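# Bridge three sticks across posts over blue disc

## Task

Using the arm mounts as reference (scene frame, metres, heading in degrees counter-clockwise from +x: arm1 at x=+0.62 y=+0.00 z=+0.72 heading +180; arm2 at x=-0.31 y=+0.54 z=+0.72 heading -60; arm3 at x=-0.31 y=-0.54 z=+0.72 heading +60), place all three sticks so the line joining the two ends of each one crosses above the blue disc painted on the table. When finished, no stick may be in contact with the table and every post must still be roughly at its starting spot. Any number of arms may be used. The arrangement only counts if it stays put without a robot holding it; release the sticks and pull the arms away at the end.

## Robot and tools

Robots and cameras. Three identical i2rt Big YAM arms, named arm1, arm2 and arm3, are fixed to the table top. Each has six revolute joints, a two-finger gripper and a wrist camera (arm1_cam_wrist, arm2_cam_wrist, arm3_cam_wrist, fisheye, 616x616). Two room cameras, cam_high (wide) and cam_low (narrow), are not attached to any arm (both 672x504). With joints 1 and 6 at zero and the hand level and pointing forward, the wrist camera rides on top of the hand looking toward the fingertips. Reach is about 1.0 m from the joint-1 axis.

Frame. A single scene frame is shared by everything: origin on the floor, +z up, metres. The mount positions and headings in the task are given in this frame. The hand point is halfway between the fingertips; its z axis runs along the fingers and its y axis is the direction the fingers open and close. Foot poses are never printed.

execute_actions. Argument "actions" is a list containing one action or nothing. The action is an object keyed by robot name ("arm1", "arm2", "arm3"); each present robot has a "joints" object mapping joint names to absolute targets (not offsets). Each robot gets its own separate set; there is no combined list. Keys and ranges: joint1_rad -2.879 to 2.879 (base rotation, positive counter-clockwise viewed from above; zero points along the foot's heading); joint2_rad 0 to 3.141 (shoulder; zero has the upper arm roughly level pointing back, increasing raises it then brings it forward); joint3_rad 0 to 3.019 (elbow; zero is fully folded, increasing opens it); joint4_rad -1.692 to 1.57 (hand pitch, positive tips fingers up); joint5_rad -1.57 to 1.57 (hand yaw, positive toward the arm's right); joint6_rad -2.094 to 2.094 (hand roll, positive clockwise viewed from behind the hand). Joints are in radians. gripper_m is the fingertip gap in metres, 0 to 0.093. Completion tolerances: ±0.045, ±0.14, ±0.09, ±0.055, ±0.03, ±0.035 rad for joints 1 to 6 and ±0.003 m for the gripper. All motions in one action begin together but finish independently; joints move at different rates, so the hand may sweep a wide curve between postures. An action lasts at most 15 s. Omitted joints or robots may keep driving toward earlier targets. Unknown keys or out-of-range numbers cause the whole call to be rejected with nothing moving. Optional "cameras" picks which images return (names above, or "all"; omitted or null means all; [] means none). An empty actions list just reports state and images.

wait: "seconds" from 0 to 10; commands nothing new and returns state and images. zoom_image: "camera" plus "region" [x0, y0, x1, y1] in pixels of that camera's most recent full image, top-left origin, at most 504x504. finished_scene: "scene" integer; closes the current scene irreversibly and reports success.

Reading results. Each result gives every robot's state, including joint_positions, plus images listed in order on the "pictures" line. joint_status tells how each commanded motion ended: "off_target" means it stopped short and may still be pushing; after "contact_stop" or "time_out" the joint holds where it halted, though a timed-out joint may keep a target within 0.375, 0.375, 0.113, 0.225, 0.075, 0.3 rad (joints 1 to 6) of its position and keep pressing, and will move there if freed. "joint command not followed" (often with a "cause:" line) means a safety check blocked that arm's joint targets, for instance to avoid self- or arm-to-arm collision; grippers in the same action still act, and blocked joints show "not_followed" and may be retried on later actions. on_its_own lists what the robot is doing without this call's command; "held at" there is the held target, not the current position. To relieve pushing, command the joint to its reported position. A target very near the current position may produce no motion. A joint holding a load droops. If any stop is reported, later motion calls in the same reply are skipped.

Hazards. The arms do not halt on contact and can press hard. Strong arm-to-arm pressing ends the run; the collision check may react late and ignores fingers, gripper housings and wrist cameras. No state line reports robots touching; objects touching robots do not count. Keep sticks and posts inside the work area, since knocking anything out ends the scene. Avoid drops, slips, slams and hard pushes, and do not disturb the posts. Loose items may occasionally get a brief shove from outside. Motors heat while carrying load, even while you deliberate: a MOTOR HOT line appears from 85 °C; at 100 °C the arm loses power and falls (OVER-TEMPERATURE FAULT, joint_status "limit_stop_at_motor_heat"; resend targets afterwards). Some heat persists between scenes. The simulation keeps running while you think, with the robots holding their last command.

Suggested flow: look with cam_high and zooms to find sticks, posts and the disc; pick each stick, lay it across posts so its axis passes above the disc without touching the table; open the gripper, lift and retract; confirm nothing moved, then call finished_scene.

Each tool is called after ">>>" in YAML: its name, and indented under it one key for each argument.

## Session

>>> execute_actions:
  actions: []

Scene clock: 0.00 s.
Motor temperatures (°C, as the motors report them): arm1=[27 30 30 27 28 26] | arm2=[28 28 28 26 26 30] | arm3=[29 25 28 28 27 28]
arm1.joint_positions: joint1_rad=-0.317 joint2_rad=+0.503 joint3_rad=+1.460 joint4_rad=-1.169 joint5_rad=-0.039 joint6_rad=+0.227 gripper_m=+0.094
arm1.joint_status: not commanded
arm1.hand: x=+0.4372 y=+0.0537 z=+1.4090 quat_wxyz=(-0.002, -0.758, +0.188, +0.624) (m; scene frame)
arm2.joint_positions: joint1_rad=-0.085 joint2_rad=+0.614 joint3_rad=+1.363 joint4_rad=-1.529 joint5_rad=-0.043 joint6_rad=+0.387 gripper_m=+0.094
arm2.joint_status: not commanded
arm2.hand: x=-0.2217 y=+0.3516 z=+1.2622 quat_wxyz=(-0.364, -0.641, -0.664, +0.130) (m; scene frame)
arm3.joint_positions: joint1_rad=+0.086 joint2_rad=+0.434 joint3_rad=+1.421 joint4_rad=-1.322 joint5_rad=-0.028 joint6_rad=-0.055 gripper_m=+0.095
arm3.joint_status: not commanded
arm3.hand: x=-0.2556 y=-0.3980 z=+1.3432 quat_wxyz=(-0.482, +0.479, -0.659, -0.321) (m; scene frame)
pictures: arm1_cam_wrist, arm2_cam_wrist, arm3_cam_wrist, cam_high, cam_low
Images, in order (width x height): arm1_cam_wrist 616x616, arm2_cam_wrist 616x616, arm3_cam_wrist 616x616, cam_high 672x504, cam_low 672x504.

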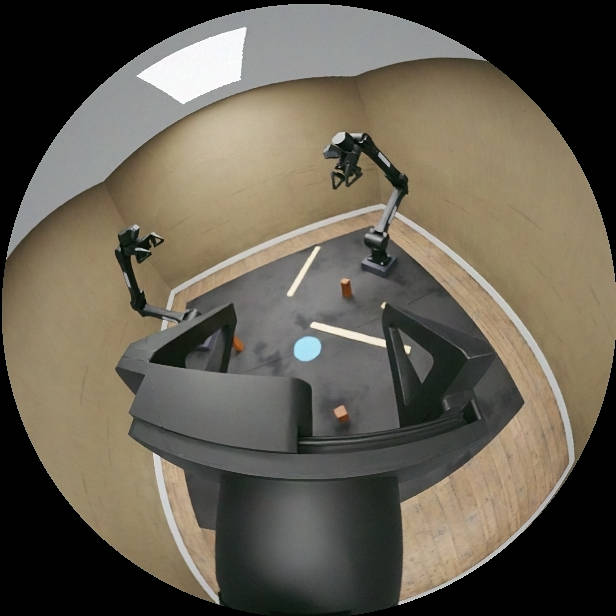

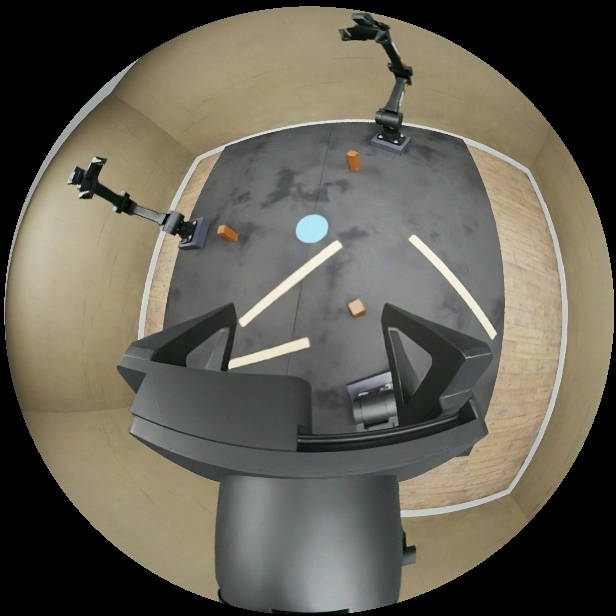

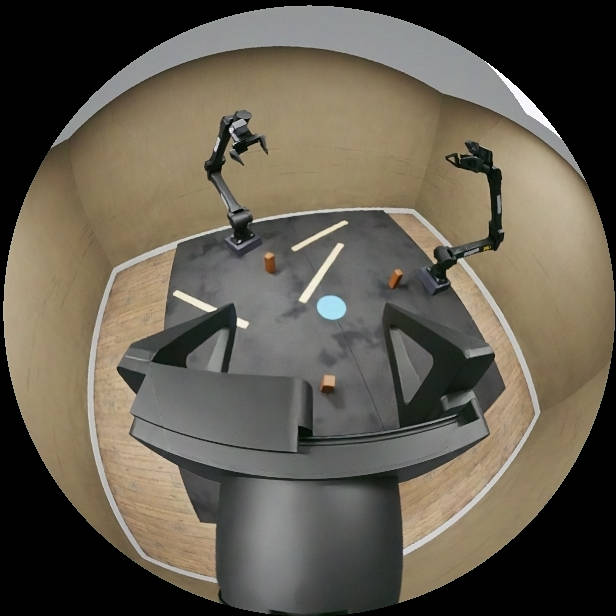

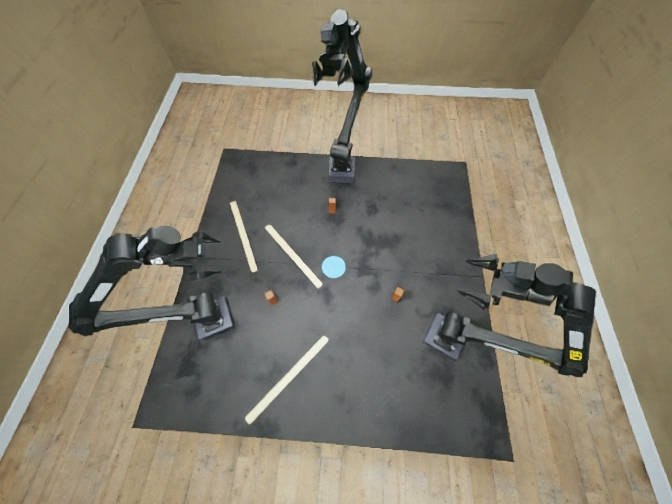

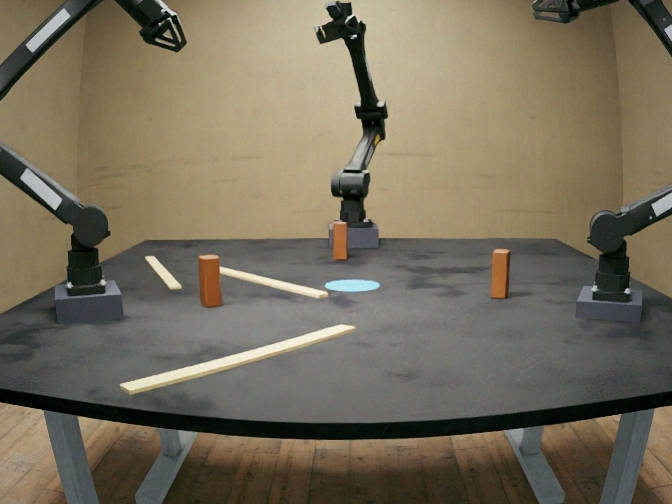

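>>> zoom_image:
  camera: "cam_high"
  region: [180, 140, 480, 440]

>>> zoom_image:
  camera: "cam_low"
  region: [40, 190, 544, 420]

Region (180, 140, 480, 440) of cam_high's 672x504 image, scaled by 1.680, with more detail than that image has.

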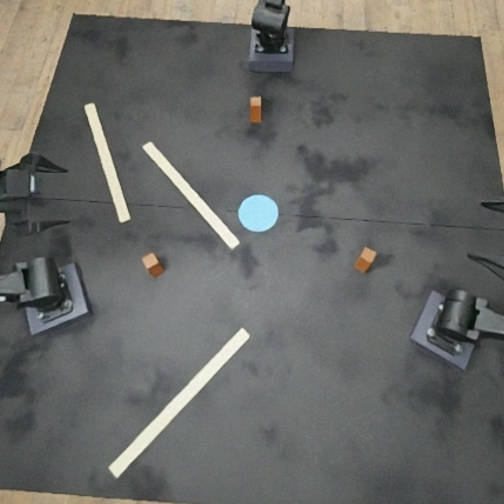

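Region (40, 190, 544, 420) of cam_low's 672x504 image, scaled by 1.000; it fills the top 230 rows of this view, and the rest is white.

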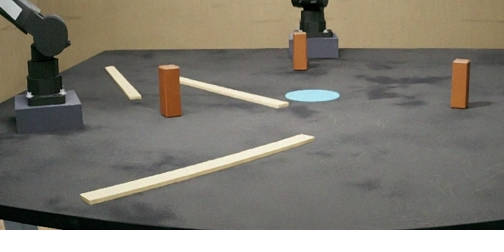

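>>> execute_actions:
  actions:
    - {"arm1":{"joints":{"joint1_rad":-0.5,"joint2_rad":1.5,"joint3_rad":1.4,"joint4_rad":-1.47,"joint5_rad":0,"joint6_rad":0}},"arm2":{"joints":{"joint1_rad":0.87,"joint2_rad":1.2,"joint3_rad":1.1,"joint4_rad":-1.47,"joint5_rad":0,"joint6_rad":0}},"arm3":{"joints":{"joint1_rad":0.75,"joint2_rad":1.8,"joint3_rad":1.9,"joint4_rad":-1.65,"joint5_rad":0,"joint6_rad":0}}}

Scene clock: 121.93 s.
Motor temperatures (°C, as the motors report them): arm1=[27 30 35 27 28 26] | arm2=[28 28 35 26 26 30] | arm3=[29 26 34 28 27 28]
arm1.joint_positions: joint1_rad=-0.496 joint2_rad=+1.509 joint3_rad=+1.386 joint4_rad=-1.459 joint5_rad=-0.002 joint6_rad=+0.007 gripper_m=+0.094
arm1.joint_status: all done
arm1.hand: x=+0.2222 y=+0.2002 z=+0.9919 quat_wxyz=(-0.008, -0.973, +0.232, -0.011) (m; scene frame)
arm2.joint_positions: joint1_rad=+0.870 joint2_rad=+1.204 joint3_rad=+1.104 joint4_rad=-1.474 joint5_rad=+0.000 joint6_rad=+0.007 gripper_m=+0.094
arm2.joint_status: all done
arm2.hand: x=+0.0118 y=+0.4677 z=+0.9946 quat_wxyz=(+0.002, -0.110, -0.994, +0.002) (m; scene frame)
arm3.joint_positions: joint1_rad=+0.752 joint2_rad=+1.818 joint3_rad=+1.865 joint4_rad=-1.639 joint5_rad=-0.001 joint6_rad=-0.013 gripper_m=+0.095
arm3.joint_status: all done
arm3.hand: x=-0.4626 y=-0.0024 z=+1.0091 quat_wxyz=(+0.007, +0.803, -0.596, +0.006) (m; scene frame)
pictures: arm1_cam_wrist, arm2_cam_wrist, arm3_cam_wrist, cam_high, cam_low
Images, in order (width x height): arm1_cam_wrist 616x616, arm2_cam_wrist 616x616, arm3_cam_wrist 616x616, cam_high 672x504, cam_low 672x504.

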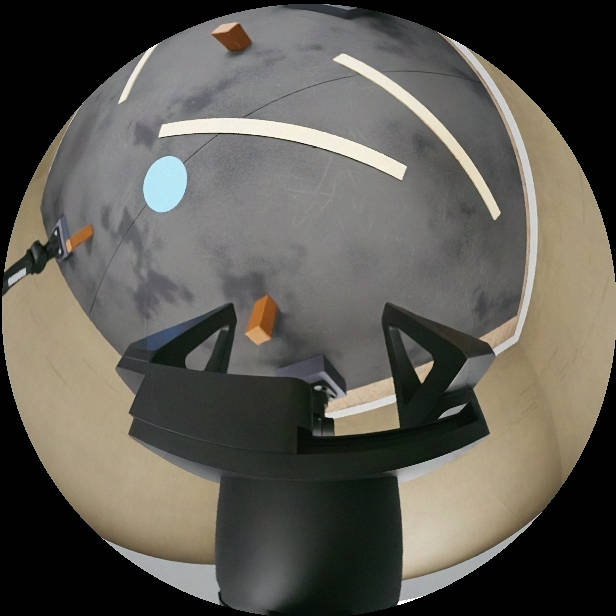

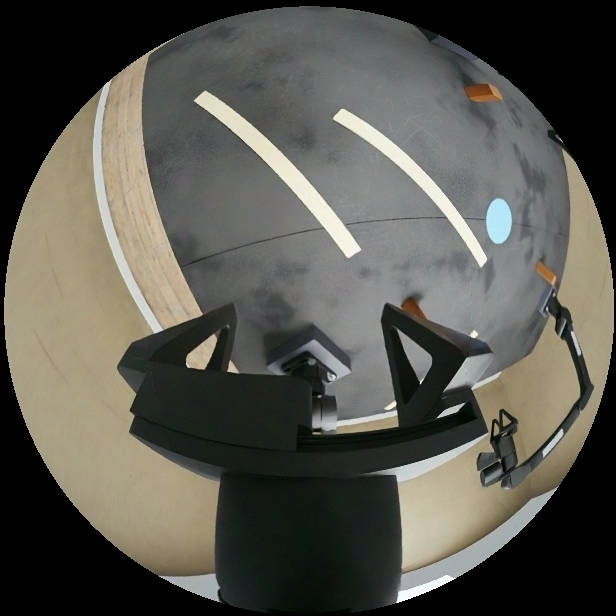

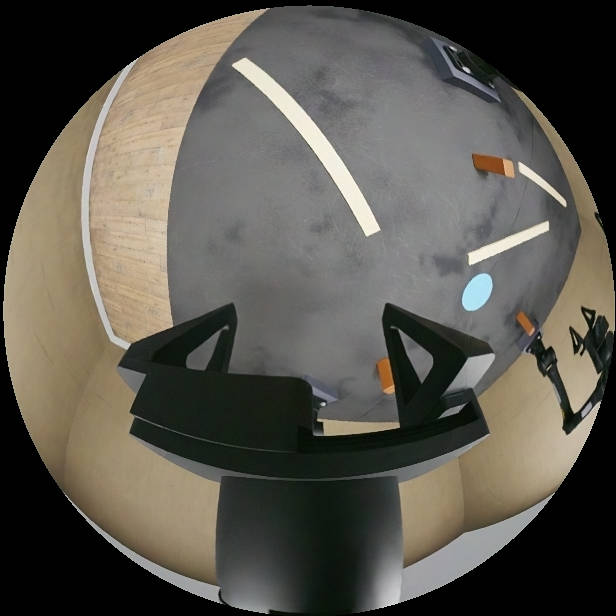

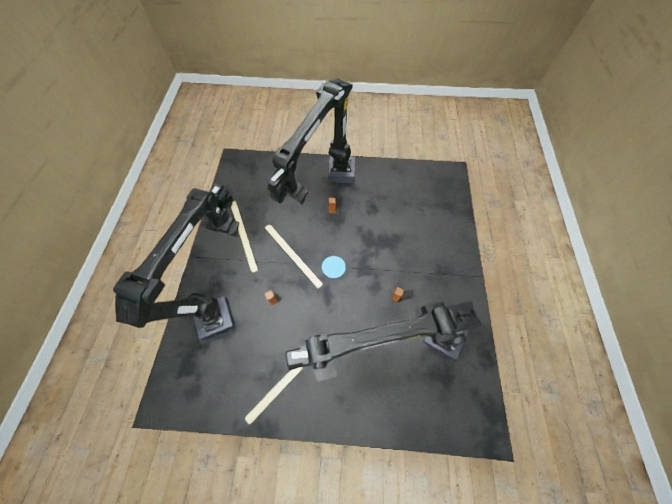

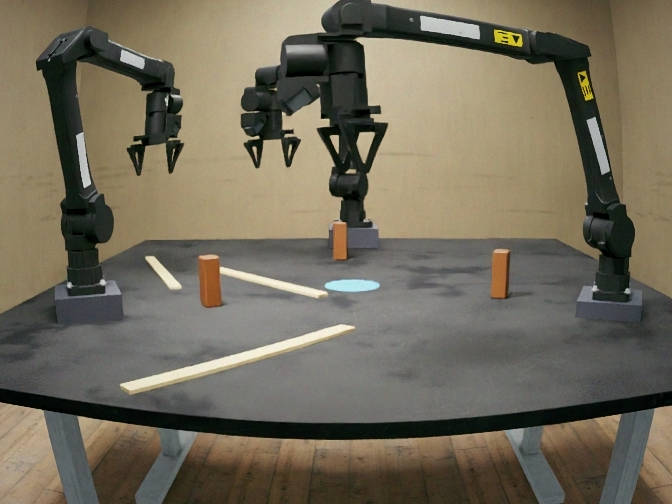

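>>> execute_actions:
  actions:
    - {"arm1":{"joints":{"joint1_rad":-0.534,"joint2_rad":1.98,"joint3_rad":1.434,"joint4_rad":-1.01,"joint6_rad":-1.279,"gripper_m":0.07}},"arm2":{"joints":{"joint1_rad":1.25,"joint6_rad":-0.64,"gripper_m":0.07}},"arm3":{"joints":{"joint1_rad":0.699,"joint2_rad":2.2,"joint3_rad":1.87,"joint4_rad":-1.24,"joint6_rad":-0.639,"gripper_m":0.07}}}

Scene clock: 227.30 s.
Motor temperatures (°C, as the motors report them): arm1=[27 33 39 27 29 26] | arm2=[28 29 36 26 26 30] | arm3=[29 33 42 28 27 28]
arm1.joint_positions: joint1_rad=-0.534 joint2_rad=+2.004 joint3_rad=+1.413 joint4_rad=-1.021 joint5_rad=-0.002 joint6_rad=-1.272 gripper_m=+0.070
arm1.joint_status: all done
arm1.hand: x=+0.1382 y=+0.2633 z=+0.7575 quat_wxyz=(-0.025, -0.926, -0.376, -0.014) (m; scene frame)
arm2.joint_positions: joint1_rad=+1.254 joint2_rad=+1.204 joint3_rad=+1.104 joint4_rad=-1.474 joint5_rad=+0.000 joint6_rad=-0.633 gripper_m=+0.070
arm2.joint_status: all done
arm2.hand: x=+0.0146 y=+0.5930 z=+0.9942 quat_wxyz=(+0.003, +0.391, -0.920, +0.001) (m; scene frame)
arm3.joint_positions: joint1_rad=+0.703 joint2_rad=+2.207 joint3_rad=+1.853 joint4_rad=-1.252 joint5_rad=+0.003 joint6_rad=-0.626 gripper_m=+0.070
arm3.joint_status: all done
arm3.hand: x=-0.4576 y=+0.0974 z=+0.7727 quat_wxyz=(+0.013, +0.937, -0.350, +0.009) (m; scene frame)
pictures: arm1_cam_wrist, arm2_cam_wrist, arm3_cam_wrist, cam_high, cam_low
Images, in order (width x height): arm1_cam_wrist 616x616, arm2_cam_wrist 616x616, arm3_cam_wrist 616x616, cam_high 672x504, cam_low 672x504.

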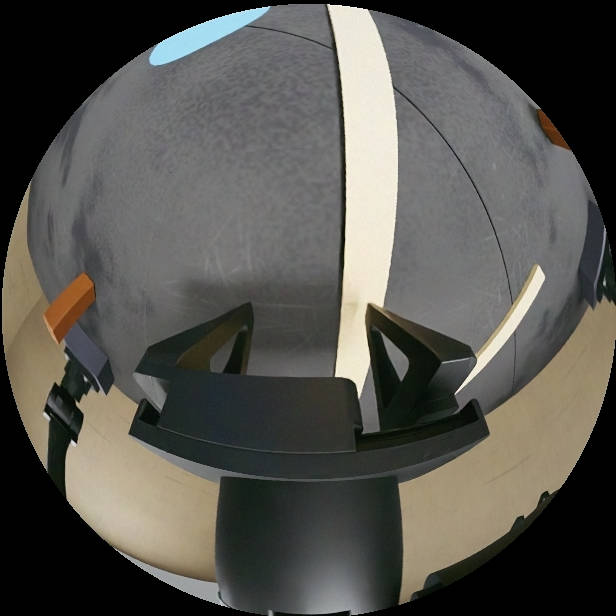

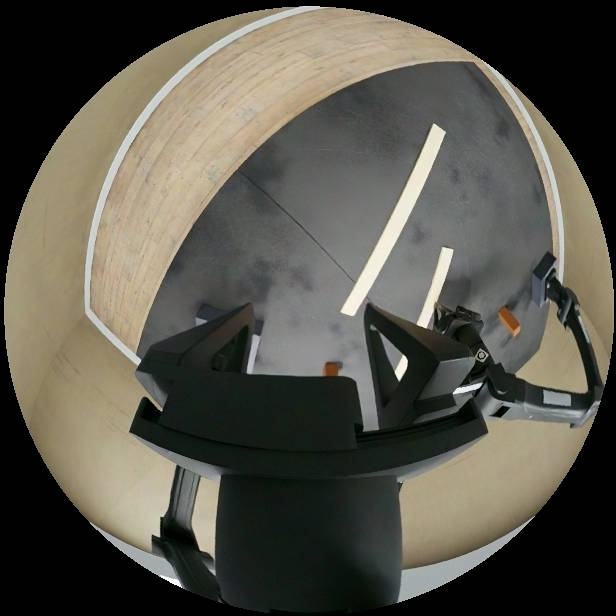

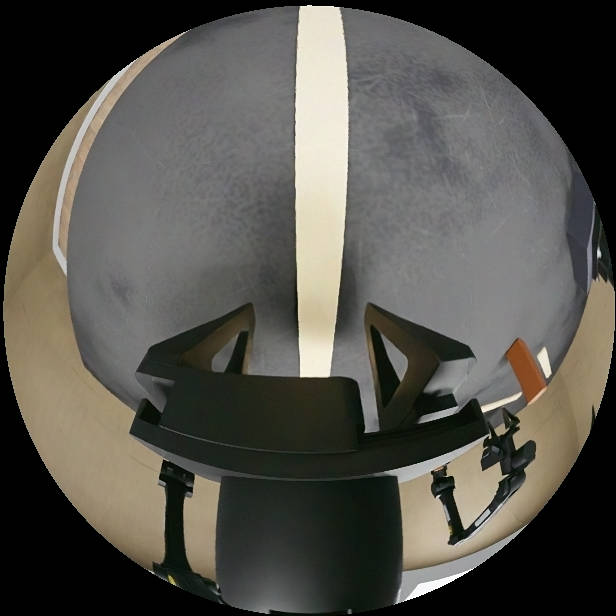

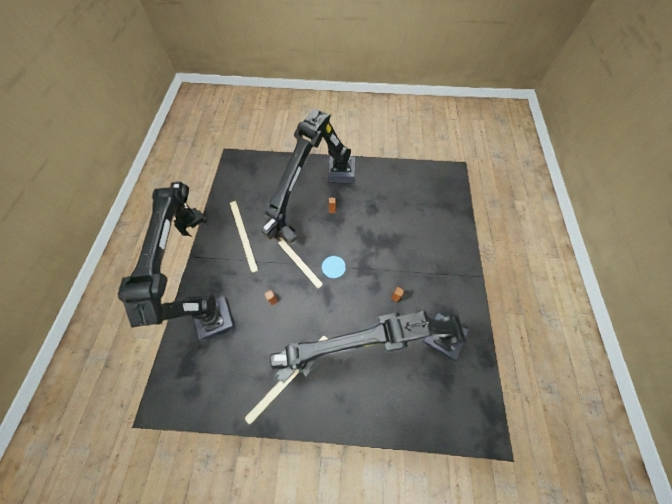

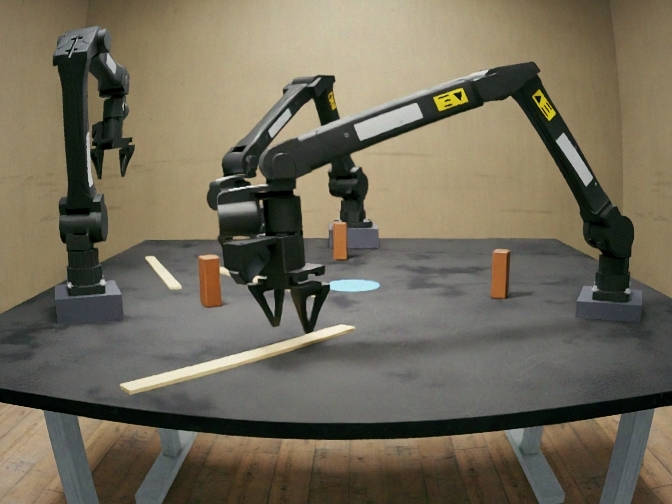

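>>> execute_actions:
  actions:
    - {"arm1":{"joints":{"joint2_rad":2.052,"joint3_rad":1.51,"joint4_rad":-0.959}},"arm3":{"joints":{"joint2_rad":2.235,"joint3_rad":1.834,"joint4_rad":-1.138}}}
  cameras: ["arm1_cam_wrist","arm3_cam_wrist","cam_low"]

Scene clock: 257.10 s.
Motor temperatures (°C, as the motors report them): arm1=[27 36 39 27 29 26] | arm2=[28 29 36 26 26 30] | arm3=[29 35 40 28 27 28]
arm1.joint_positions: joint1_rad=-0.534 joint2_rad=+2.032 joint3_rad=+1.475 joint4_rad=-0.967 joint5_rad=-0.002 joint6_rad=-1.273 gripper_m=+0.070
arm1.joint_status: all done
arm1.hand: x=+0.1050 y=+0.2814 z=+0.7620 quat_wxyz=(+0.010, -0.926, -0.377, +0.014) (m; scene frame)
arm2.joint_positions: joint1_rad=+1.254 joint2_rad=+1.204 joint3_rad=+1.104 joint4_rad=-1.474 joint5_rad=+0.000 joint6_rad=-0.633 gripper_m=+0.070
arm2.joint_status: not commanded
arm2.hand: x=+0.0146 y=+0.5930 z=+0.9942 quat_wxyz=(+0.003, +0.391, -0.920, +0.001) (m; scene frame)
arm3.joint_positions: joint1_rad=+0.703 joint2_rad=+2.219 joint3_rad=+1.830 joint4_rad=-1.152 joint5_rad=+0.003 joint6_rad=-0.626 gripper_m=+0.070
arm3.joint_status: all done
arm3.hand: x=-0.4609 y=+0.1109 z=+0.7563 quat_wxyz=(-0.013, +0.937, -0.350, -0.009) (m; scene frame)
pictures: arm1_cam_wrist, arm3_cam_wrist, cam_low
Images, in order (width x height): arm1_cam_wrist 616x616, arm3_cam_wrist 616x616, cam_low 672x504.

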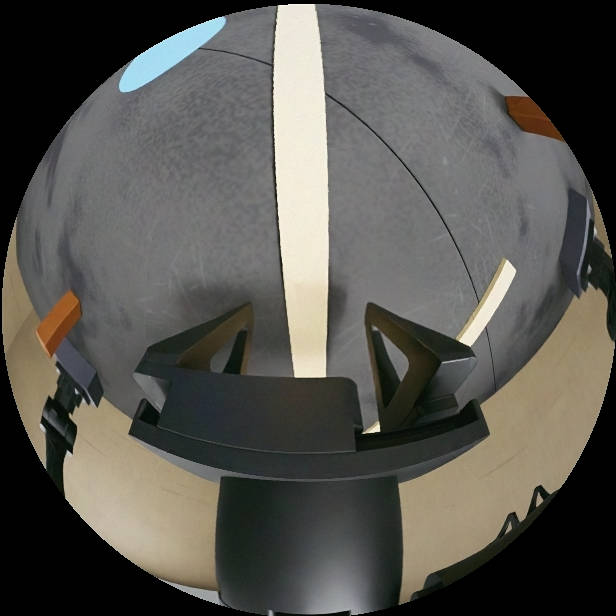

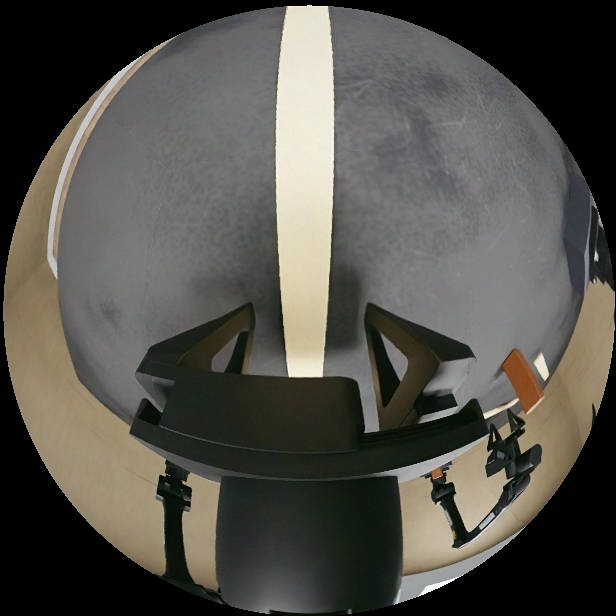

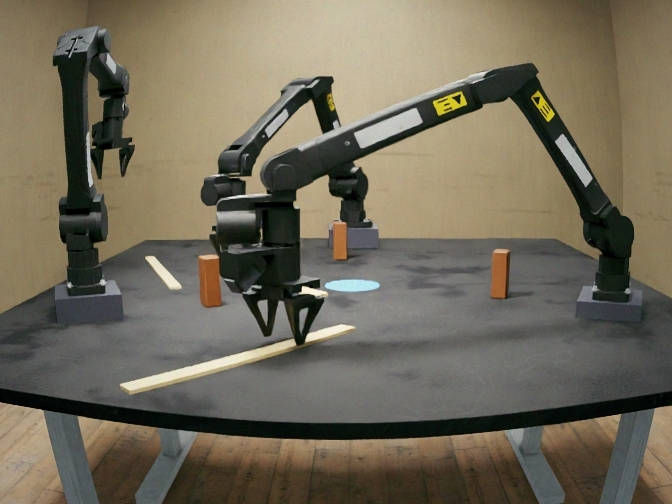

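>>> execute_actions:
  actions:
    - {"arm1":{"joints":{"joint2_rad":2.117,"joint4_rad":-0.929}},"arm3":{"joints":{"joint2_rad":2.283,"joint4_rad":-1.12}}}
  cameras: ["arm1_cam_wrist","arm3_cam_wrist","cam_low"]

Scene clock: 282.53 s.
Motor temperatures (°C, as the motors report them): arm1=[27 36 40 27 29 26] | arm2=[28 29 36 26 26 30] | arm3=[29 35 40 28 27 28]
arm1.joint_positions: joint1_rad=-0.534 joint2_rad=+2.086 joint3_rad=+1.488 joint4_rad=-0.936 joint5_rad=-0.001 joint6_rad=-1.273 gripper_m=+0.070
arm1.joint_status: all done
arm1.hand: x=+0.1004 y=+0.2834 z=+0.7361 quat_wxyz=(+0.006, -0.926, -0.377, +0.011) (m; scene frame)
arm2.joint_positions: joint1_rad=+1.254 joint2_rad=+1.204 joint3_rad=+1.104 joint4_rad=-1.474 joint5_rad=+0.000 joint6_rad=-0.633 gripper_m=+0.070
arm2.joint_status: not commanded
arm2.hand: x=+0.0146 y=+0.5930 z=+0.9942 quat_wxyz=(+0.003, +0.391, -0.920, +0.001) (m; scene frame)
arm3.joint_positions: joint1_rad=+0.703 joint2_rad=+2.241 joint3_rad=+1.831 joint4_rad=-1.128 joint5_rad=+0.002 joint6_rad=-0.627 gripper_m=+0.070
arm3.joint_status: all done
arm3.hand: x=-0.4618 y=+0.1142 z=+0.7430 quat_wxyz=(-0.015, +0.937, -0.349, -0.010) (m; scene frame)
pictures: arm1_cam_wrist, arm3_cam_wrist, cam_low
Images, in order (width x height): arm1_cam_wrist 616x616, arm3_cam_wrist 616x616, cam_low 672x504.

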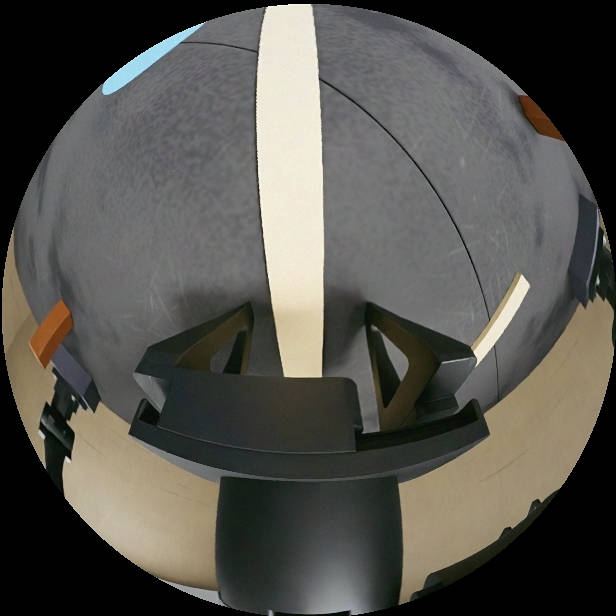

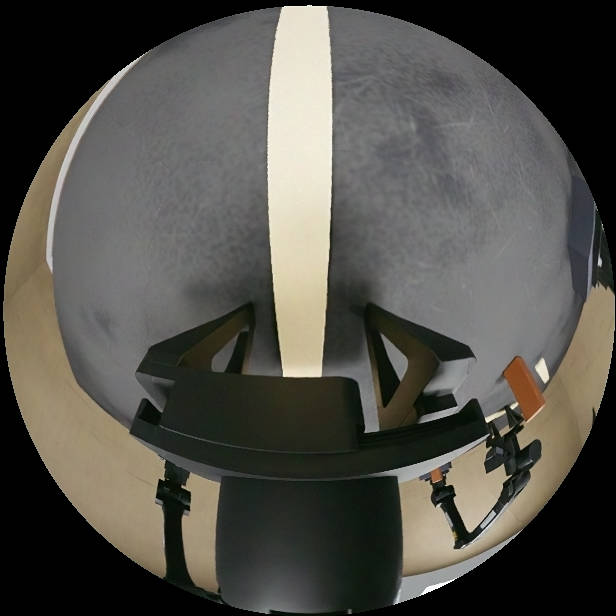

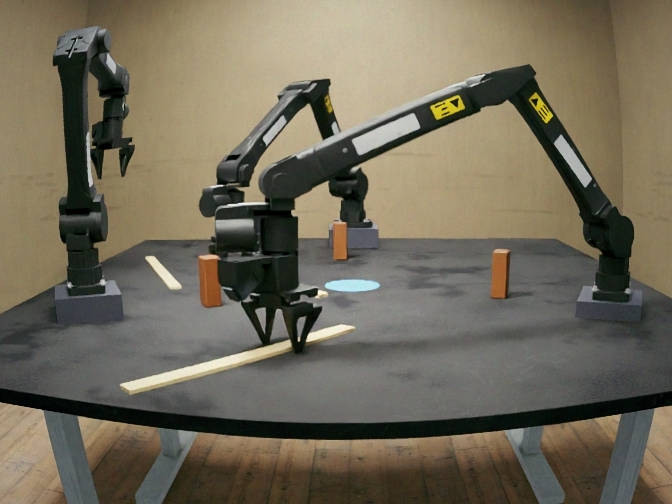

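>>> execute_actions:
  actions: []
  cameras: []

>>> execute_actions:
  actions:
    - {"arm1":{"joints":{"joint2_rad":2.145}},"arm3":{"joints":{"joint2_rad":2.32}}}
  cameras: ["arm1_cam_wrist","arm3_cam_wrist","cam_low"]

Scene clock: 296.47 s.
Motor temperatures (°C, as the motors report them): arm1=[27 36 40 27 29 26] | arm2=[28 29 36 26 26 30] | arm3=[29 35 40 28 27 28]
arm1.joint_positions: joint1_rad=-0.534 joint2_rad=+2.086 joint3_rad=+1.488 joint4_rad=-0.936 joint5_rad=-0.001 joint6_rad=-1.273 gripper_m=+0.070
arm1.joint_status: all done
arm1.hand: x=+0.1004 y=+0.2834 z=+0.7361 quat_wxyz=(+0.006, -0.926, -0.377, +0.011) (m; scene frame)
arm2.joint_positions: joint1_rad=+1.254 joint2_rad=+1.204 joint3_rad=+1.104 joint4_rad=-1.474 joint5_rad=+0.000 joint6_rad=-0.633 gripper_m=+0.070
arm2.joint_status: not commanded
arm2.hand: x=+0.0146 y=+0.5930 z=+0.9942 quat_wxyz=(+0.003, +0.391, -0.920, +0.001) (m; scene frame)
arm3.joint_positions: joint1_rad=+0.703 joint2_rad=+2.241 joint3_rad=+1.831 joint4_rad=-1.128 joint5_rad=+0.002 joint6_rad=-0.627 gripper_m=+0.070
arm3.joint_status: all done
arm3.hand: x=-0.4618 y=+0.1142 z=+0.7430 quat_wxyz=(-0.015, +0.937, -0.349, -0.010) (m; scene frame)
pictures: none
No camera images: the call's "cameras" was empty. Leave "cameras" out to get every camera's image.

Scene clock: 296.97 s.
Motor temperatures (°C, as the motors report them): arm1=[27 36 40 27 29 26] | arm2=[28 29 36 26 26 30] | arm3=[29 35 40 28 27 28]
arm1.joint_positions: joint1_rad=-0.534 joint2_rad=+2.086 joint3_rad=+1.488 joint4_rad=-0.936 joint5_rad=-0.001 joint6_rad=-1.273 gripper_m=+0.070
arm1.joint_status: all done
arm1.hand: x=+0.1005 y=+0.2833 z=+0.7357 quat_wxyz=(+0.006, -0.926, -0.377, +0.011) (m; scene frame)
arm2.joint_positions: joint1_rad=+1.254 joint2_rad=+1.204 joint3_rad=+1.104 joint4_rad=-1.474 joint5_rad=+0.000 joint6_rad=-0.633 gripper_m=+0.070
arm2.joint_status: not commanded
arm2.hand: x=+0.0146 y=+0.5930 z=+0.9942 quat_wxyz=(+0.003, +0.391, -0.920, +0.001) (m; scene frame)
arm3.joint_positions: joint1_rad=+0.703 joint2_rad=+2.242 joint3_rad=+1.831 joint4_rad=-1.128 joint5_rad=+0.002 joint6_rad=-0.627 gripper_m=+0.070
arm3.joint_status: all done
arm3.hand: x=-0.4618 y=+0.1141 z=+0.7425 quat_wxyz=(-0.014, +0.937, -0.349, -0.010) (m; scene frame)
pictures: arm1_cam_wrist, arm3_cam_wrist, cam_low
Images, in order (width x height): arm1_cam_wrist 616x616, arm3_cam_wrist 616x616, cam_low 672x504.

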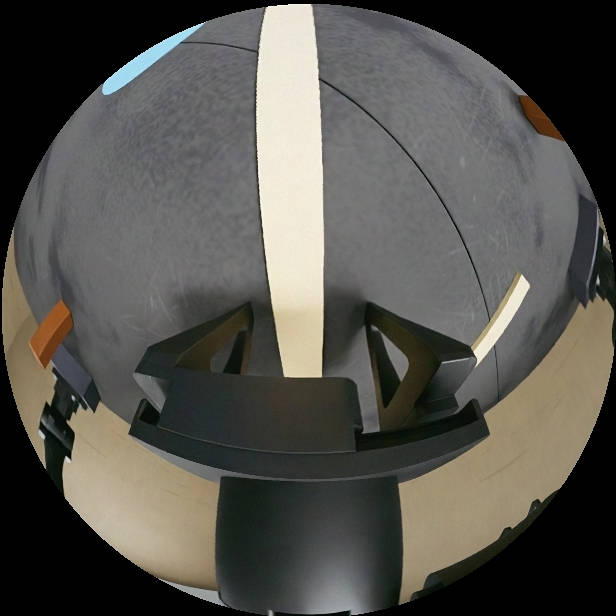

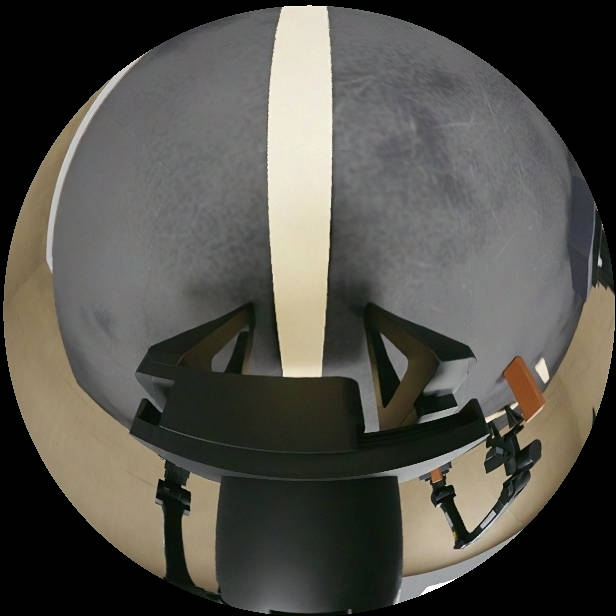

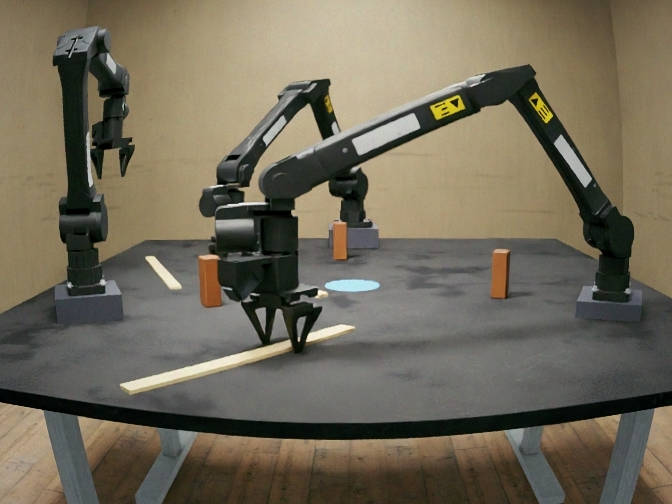

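>>> execute_actions:
  actions: []
  cameras: []

Scene clock: 305.07 s.
Motor temperatures (°C, as the motors report them): arm1=[27 36 40 27 29 26] | arm2=[28 29 36 26 26 30] | arm3=[29 34 40 28 27 28]
arm1.joint_positions: joint1_rad=-0.534 joint2_rad=+2.086 joint3_rad=+1.488 joint4_rad=-0.936 joint5_rad=-0.001 joint6_rad=-1.273 gripper_m=+0.070
arm1.joint_status: all done
arm1.hand: x=+0.1005 y=+0.2833 z=+0.7357 quat_wxyz=(+0.006, -0.926, -0.377, +0.011) (m; scene frame)
arm2.joint_positions: joint1_rad=+1.254 joint2_rad=+1.204 joint3_rad=+1.104 joint4_rad=-1.474 joint5_rad=+0.000 joint6_rad=-0.633 gripper_m=+0.070
arm2.joint_status: not commanded
arm2.hand: x=+0.0146 y=+0.5930 z=+0.9942 quat_wxyz=(+0.003, +0.391, -0.920, +0.001) (m; scene frame)
arm3.joint_positions: joint1_rad=+0.703 joint2_rad=+2.242 joint3_rad=+1.831 joint4_rad=-1.128 joint5_rad=+0.002 joint6_rad=-0.627 gripper_m=+0.070
arm3.joint_status: all done
arm3.hand: x=-0.4618 y=+0.1141 z=+0.7425 quat_wxyz=(-0.014, +0.937, -0.349, -0.010) (m; scene frame)
pictures: none
No camera images: the call's "cameras" was empty. Leave "cameras" out to get every camera's image.

>>> execute_actions:
  actions:
    - {"arm1":{"joints":{"joint2_rad":2.1,"joint3_rad":1.45,"joint4_rad":-0.915}},"arm3":{"joints":{"joint2_rad":2.26,"joint3_rad":1.782,"joint4_rad":-1.10}}}
  cameras: ["arm1_cam_wrist","arm3_cam_wrist","cam_low"]

Scene clock: 313.20 s.
Motor temperatures (°C, as the motors report them): arm1=[27 36 40 27 29 26] | arm2=[28 29 36 26 26 30] | arm3=[29 34 40 28 27 28]
arm1.joint_positions: joint1_rad=-0.534 joint2_rad=+2.079 joint3_rad=+1.475 joint4_rad=-0.920 joint5_rad=-0.001 joint6_rad=-1.273 gripper_m=+0.070
arm1.joint_status: all done
arm1.hand: x=+0.1011 y=+0.2829 z=+0.7357 quat_wxyz=(+0.010, -0.926, -0.377, +0.014) (m; scene frame)
arm2.joint_positions: joint1_rad=+1.254 joint2_rad=+1.204 joint3_rad=+1.104 joint4_rad=-1.474 joint5_rad=+0.000 joint6_rad=-0.633 gripper_m=+0.070
arm2.joint_status: not commanded
arm2.hand: x=+0.0146 y=+0.5930 z=+0.9942 quat_wxyz=(+0.003, +0.391, -0.920, +0.001) (m; scene frame)
arm3.joint_positions: joint1_rad=+0.703 joint2_rad=+2.230 joint3_rad=+1.811 joint4_rad=-1.104 joint5_rad=+0.001 joint6_rad=-0.627 gripper_m=+0.070
arm3.joint_status: all done
arm3.hand: x=-0.4619 y=+0.1136 z=+0.7427 quat_wxyz=(-0.020, +0.937, -0.349, -0.015) (m; scene frame)
pictures: arm1_cam_wrist, arm3_cam_wrist, cam_low
Images, in order (width x height): arm1_cam_wrist 616x616, arm3_cam_wrist 616x616, cam_low 672x504.

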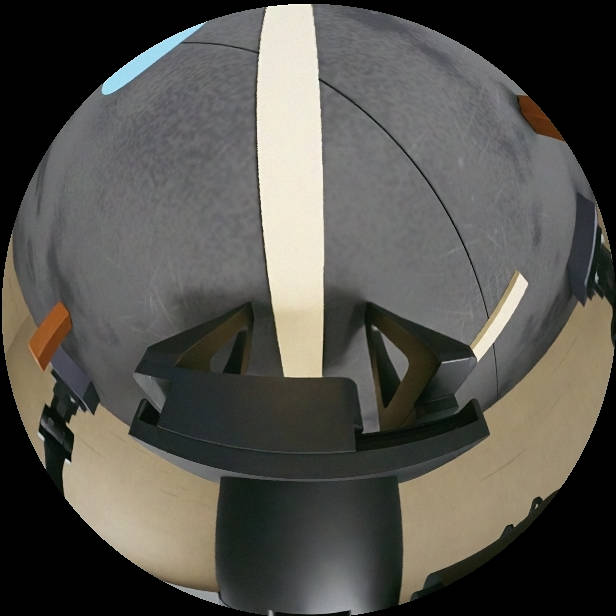

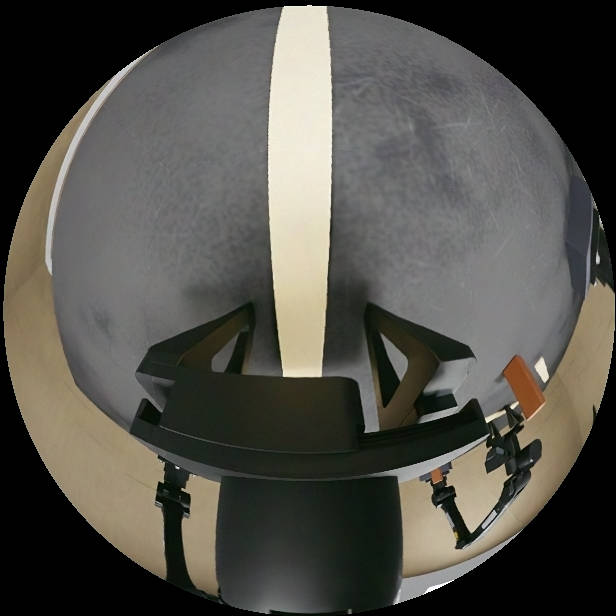

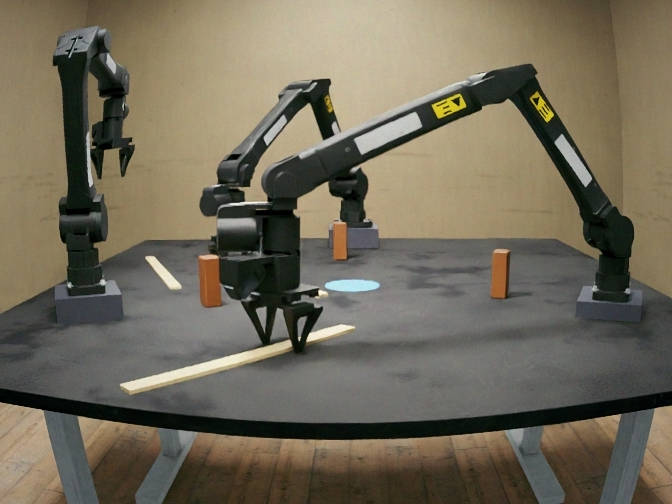

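>>> execute_actions:
  actions:
    - {"arm1":{"joints":{"joint2_rad":2.085,"joint3_rad":1.47,"joint4_rad":-0.95}},"arm3":{"joints":{"joint2_rad":2.235,"joint3_rad":1.805,"joint4_rad":-1.145}}}
  cameras: []

>>> execute_actions:
  actions:
    - {"arm1":{"joints":{"gripper_m":0.02}},"arm3":{"joints":{"gripper_m":0.02}}}
  cameras: ["arm1_cam_wrist","arm3_cam_wrist","cam_low"]

Scene clock: 324.10 s.
Motor temperatures (°C, as the motors report them): arm1=[27 37 38 27 29 26] | arm2=[28 29 37 26 26 30] | arm3=[29 35 39 28 27 28]
arm1.joint_positions: joint1_rad=-0.534 joint2_rad=+2.079 joint3_rad=+1.475 joint4_rad=-0.936 joint5_rad=-0.001 joint6_rad=-1.273 gripper_m=+0.070
arm1.joint_status: all done
arm1.hand: x=+0.1046 y=+0.2810 z=+0.7360 quat_wxyz=(+0.004, -0.926, -0.377, +0.009) (m; scene frame)
arm2.joint_positions: joint1_rad=+1.254 joint2_rad=+1.204 joint3_rad=+1.104 joint4_rad=-1.474 joint5_rad=+0.000 joint6_rad=-0.633 gripper_m=+0.070
arm2.joint_status: not commanded
arm2.hand: x=+0.0146 y=+0.5930 z=+0.9942 quat_wxyz=(+0.003, +0.391, -0.920, +0.001) (m; scene frame)
arm3.joint_positions: joint1_rad=+0.703 joint2_rad=+2.230 joint3_rad=+1.811 joint4_rad=-1.126 joint5_rad=+0.001 joint6_rad=-0.630 gripper_m=+0.070
arm3.joint_status: all done
arm3.hand: x=-0.4606 y=+0.1084 z=+0.7430 quat_wxyz=(-0.011, +0.937, -0.348, -0.009) (m; scene frame)
pictures: none
No camera images: the call's "cameras" was empty. Leave "cameras" out to get every camera's image.

Scene clock: 324.70 s.
Motor temperatures (°C, as the motors report them): arm1=[27 37 38 27 29 26] | arm2=[28 29 37 26 26 30] | arm3=[29 35 39 28 27 28]
arm1.joint_positions: joint1_rad=-0.534 joint2_rad=+2.079 joint3_rad=+1.475 joint4_rad=-0.938 joint5_rad=+0.000 joint6_rad=-1.274 gripper_m=+0.027
arm1.joint_status: gripper_m off_target (ended at +0.027, target +0.020)
arm1.hand: x=+0.1049 y=+0.2809 z=+0.7360 quat_wxyz=(+0.004, -0.926, -0.378, +0.008) (m; scene frame)
arm2.joint_positions: joint1_rad=+1.254 joint2_rad=+1.204 joint3_rad=+1.104 joint4_rad=-1.474 joint5_rad=+0.000 joint6_rad=-0.633 gripper_m=+0.070
arm2.joint_status: not commanded
arm2.hand: x=+0.0146 y=+0.5930 z=+0.9942 quat_wxyz=(+0.003, +0.391, -0.920, +0.001) (m; scene frame)
arm3.joint_positions: joint1_rad=+0.701 joint2_rad=+2.230 joint3_rad=+1.811 joint4_rad=-1.129 joint5_rad=+0.002 joint6_rad=-0.630 gripper_m=+0.028
arm3.joint_status: gripper_m off_target (ended at +0.028, target +0.020)
arm3.hand: x=-0.4595 y=+0.1079 z=+0.7430 quat_wxyz=(-0.010, +0.937, -0.348, -0.007) (m; scene frame)
pictures: arm1_cam_wrist, arm3_cam_wrist, cam_low
Images, in order (width x height): arm1_cam_wrist 616x616, arm3_cam_wrist 616x616, cam_low 672x504.

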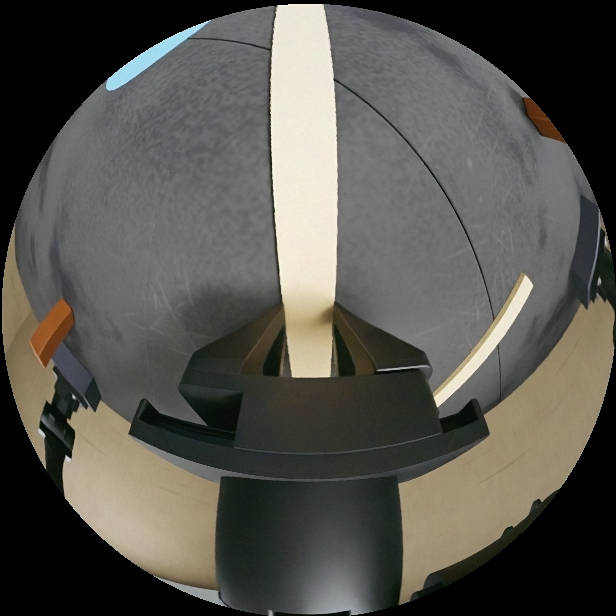

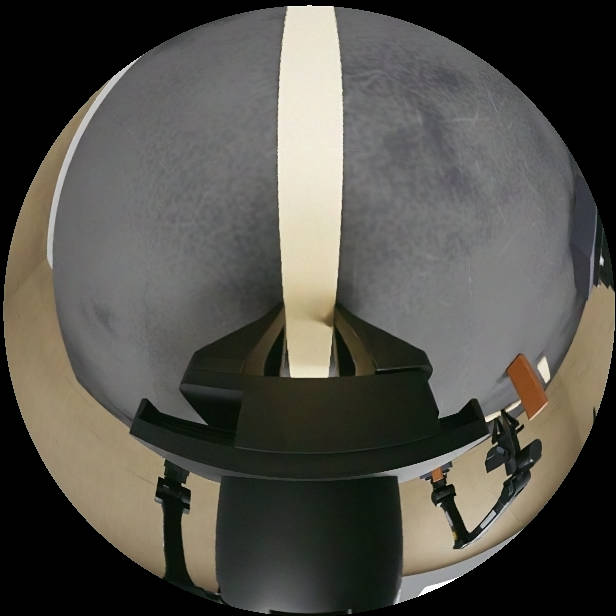

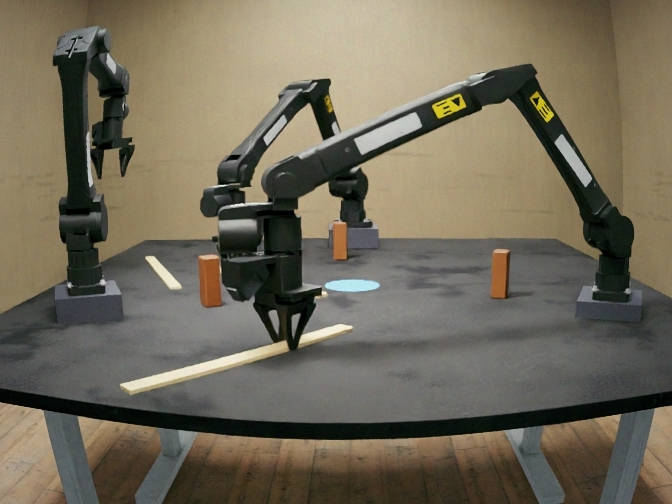

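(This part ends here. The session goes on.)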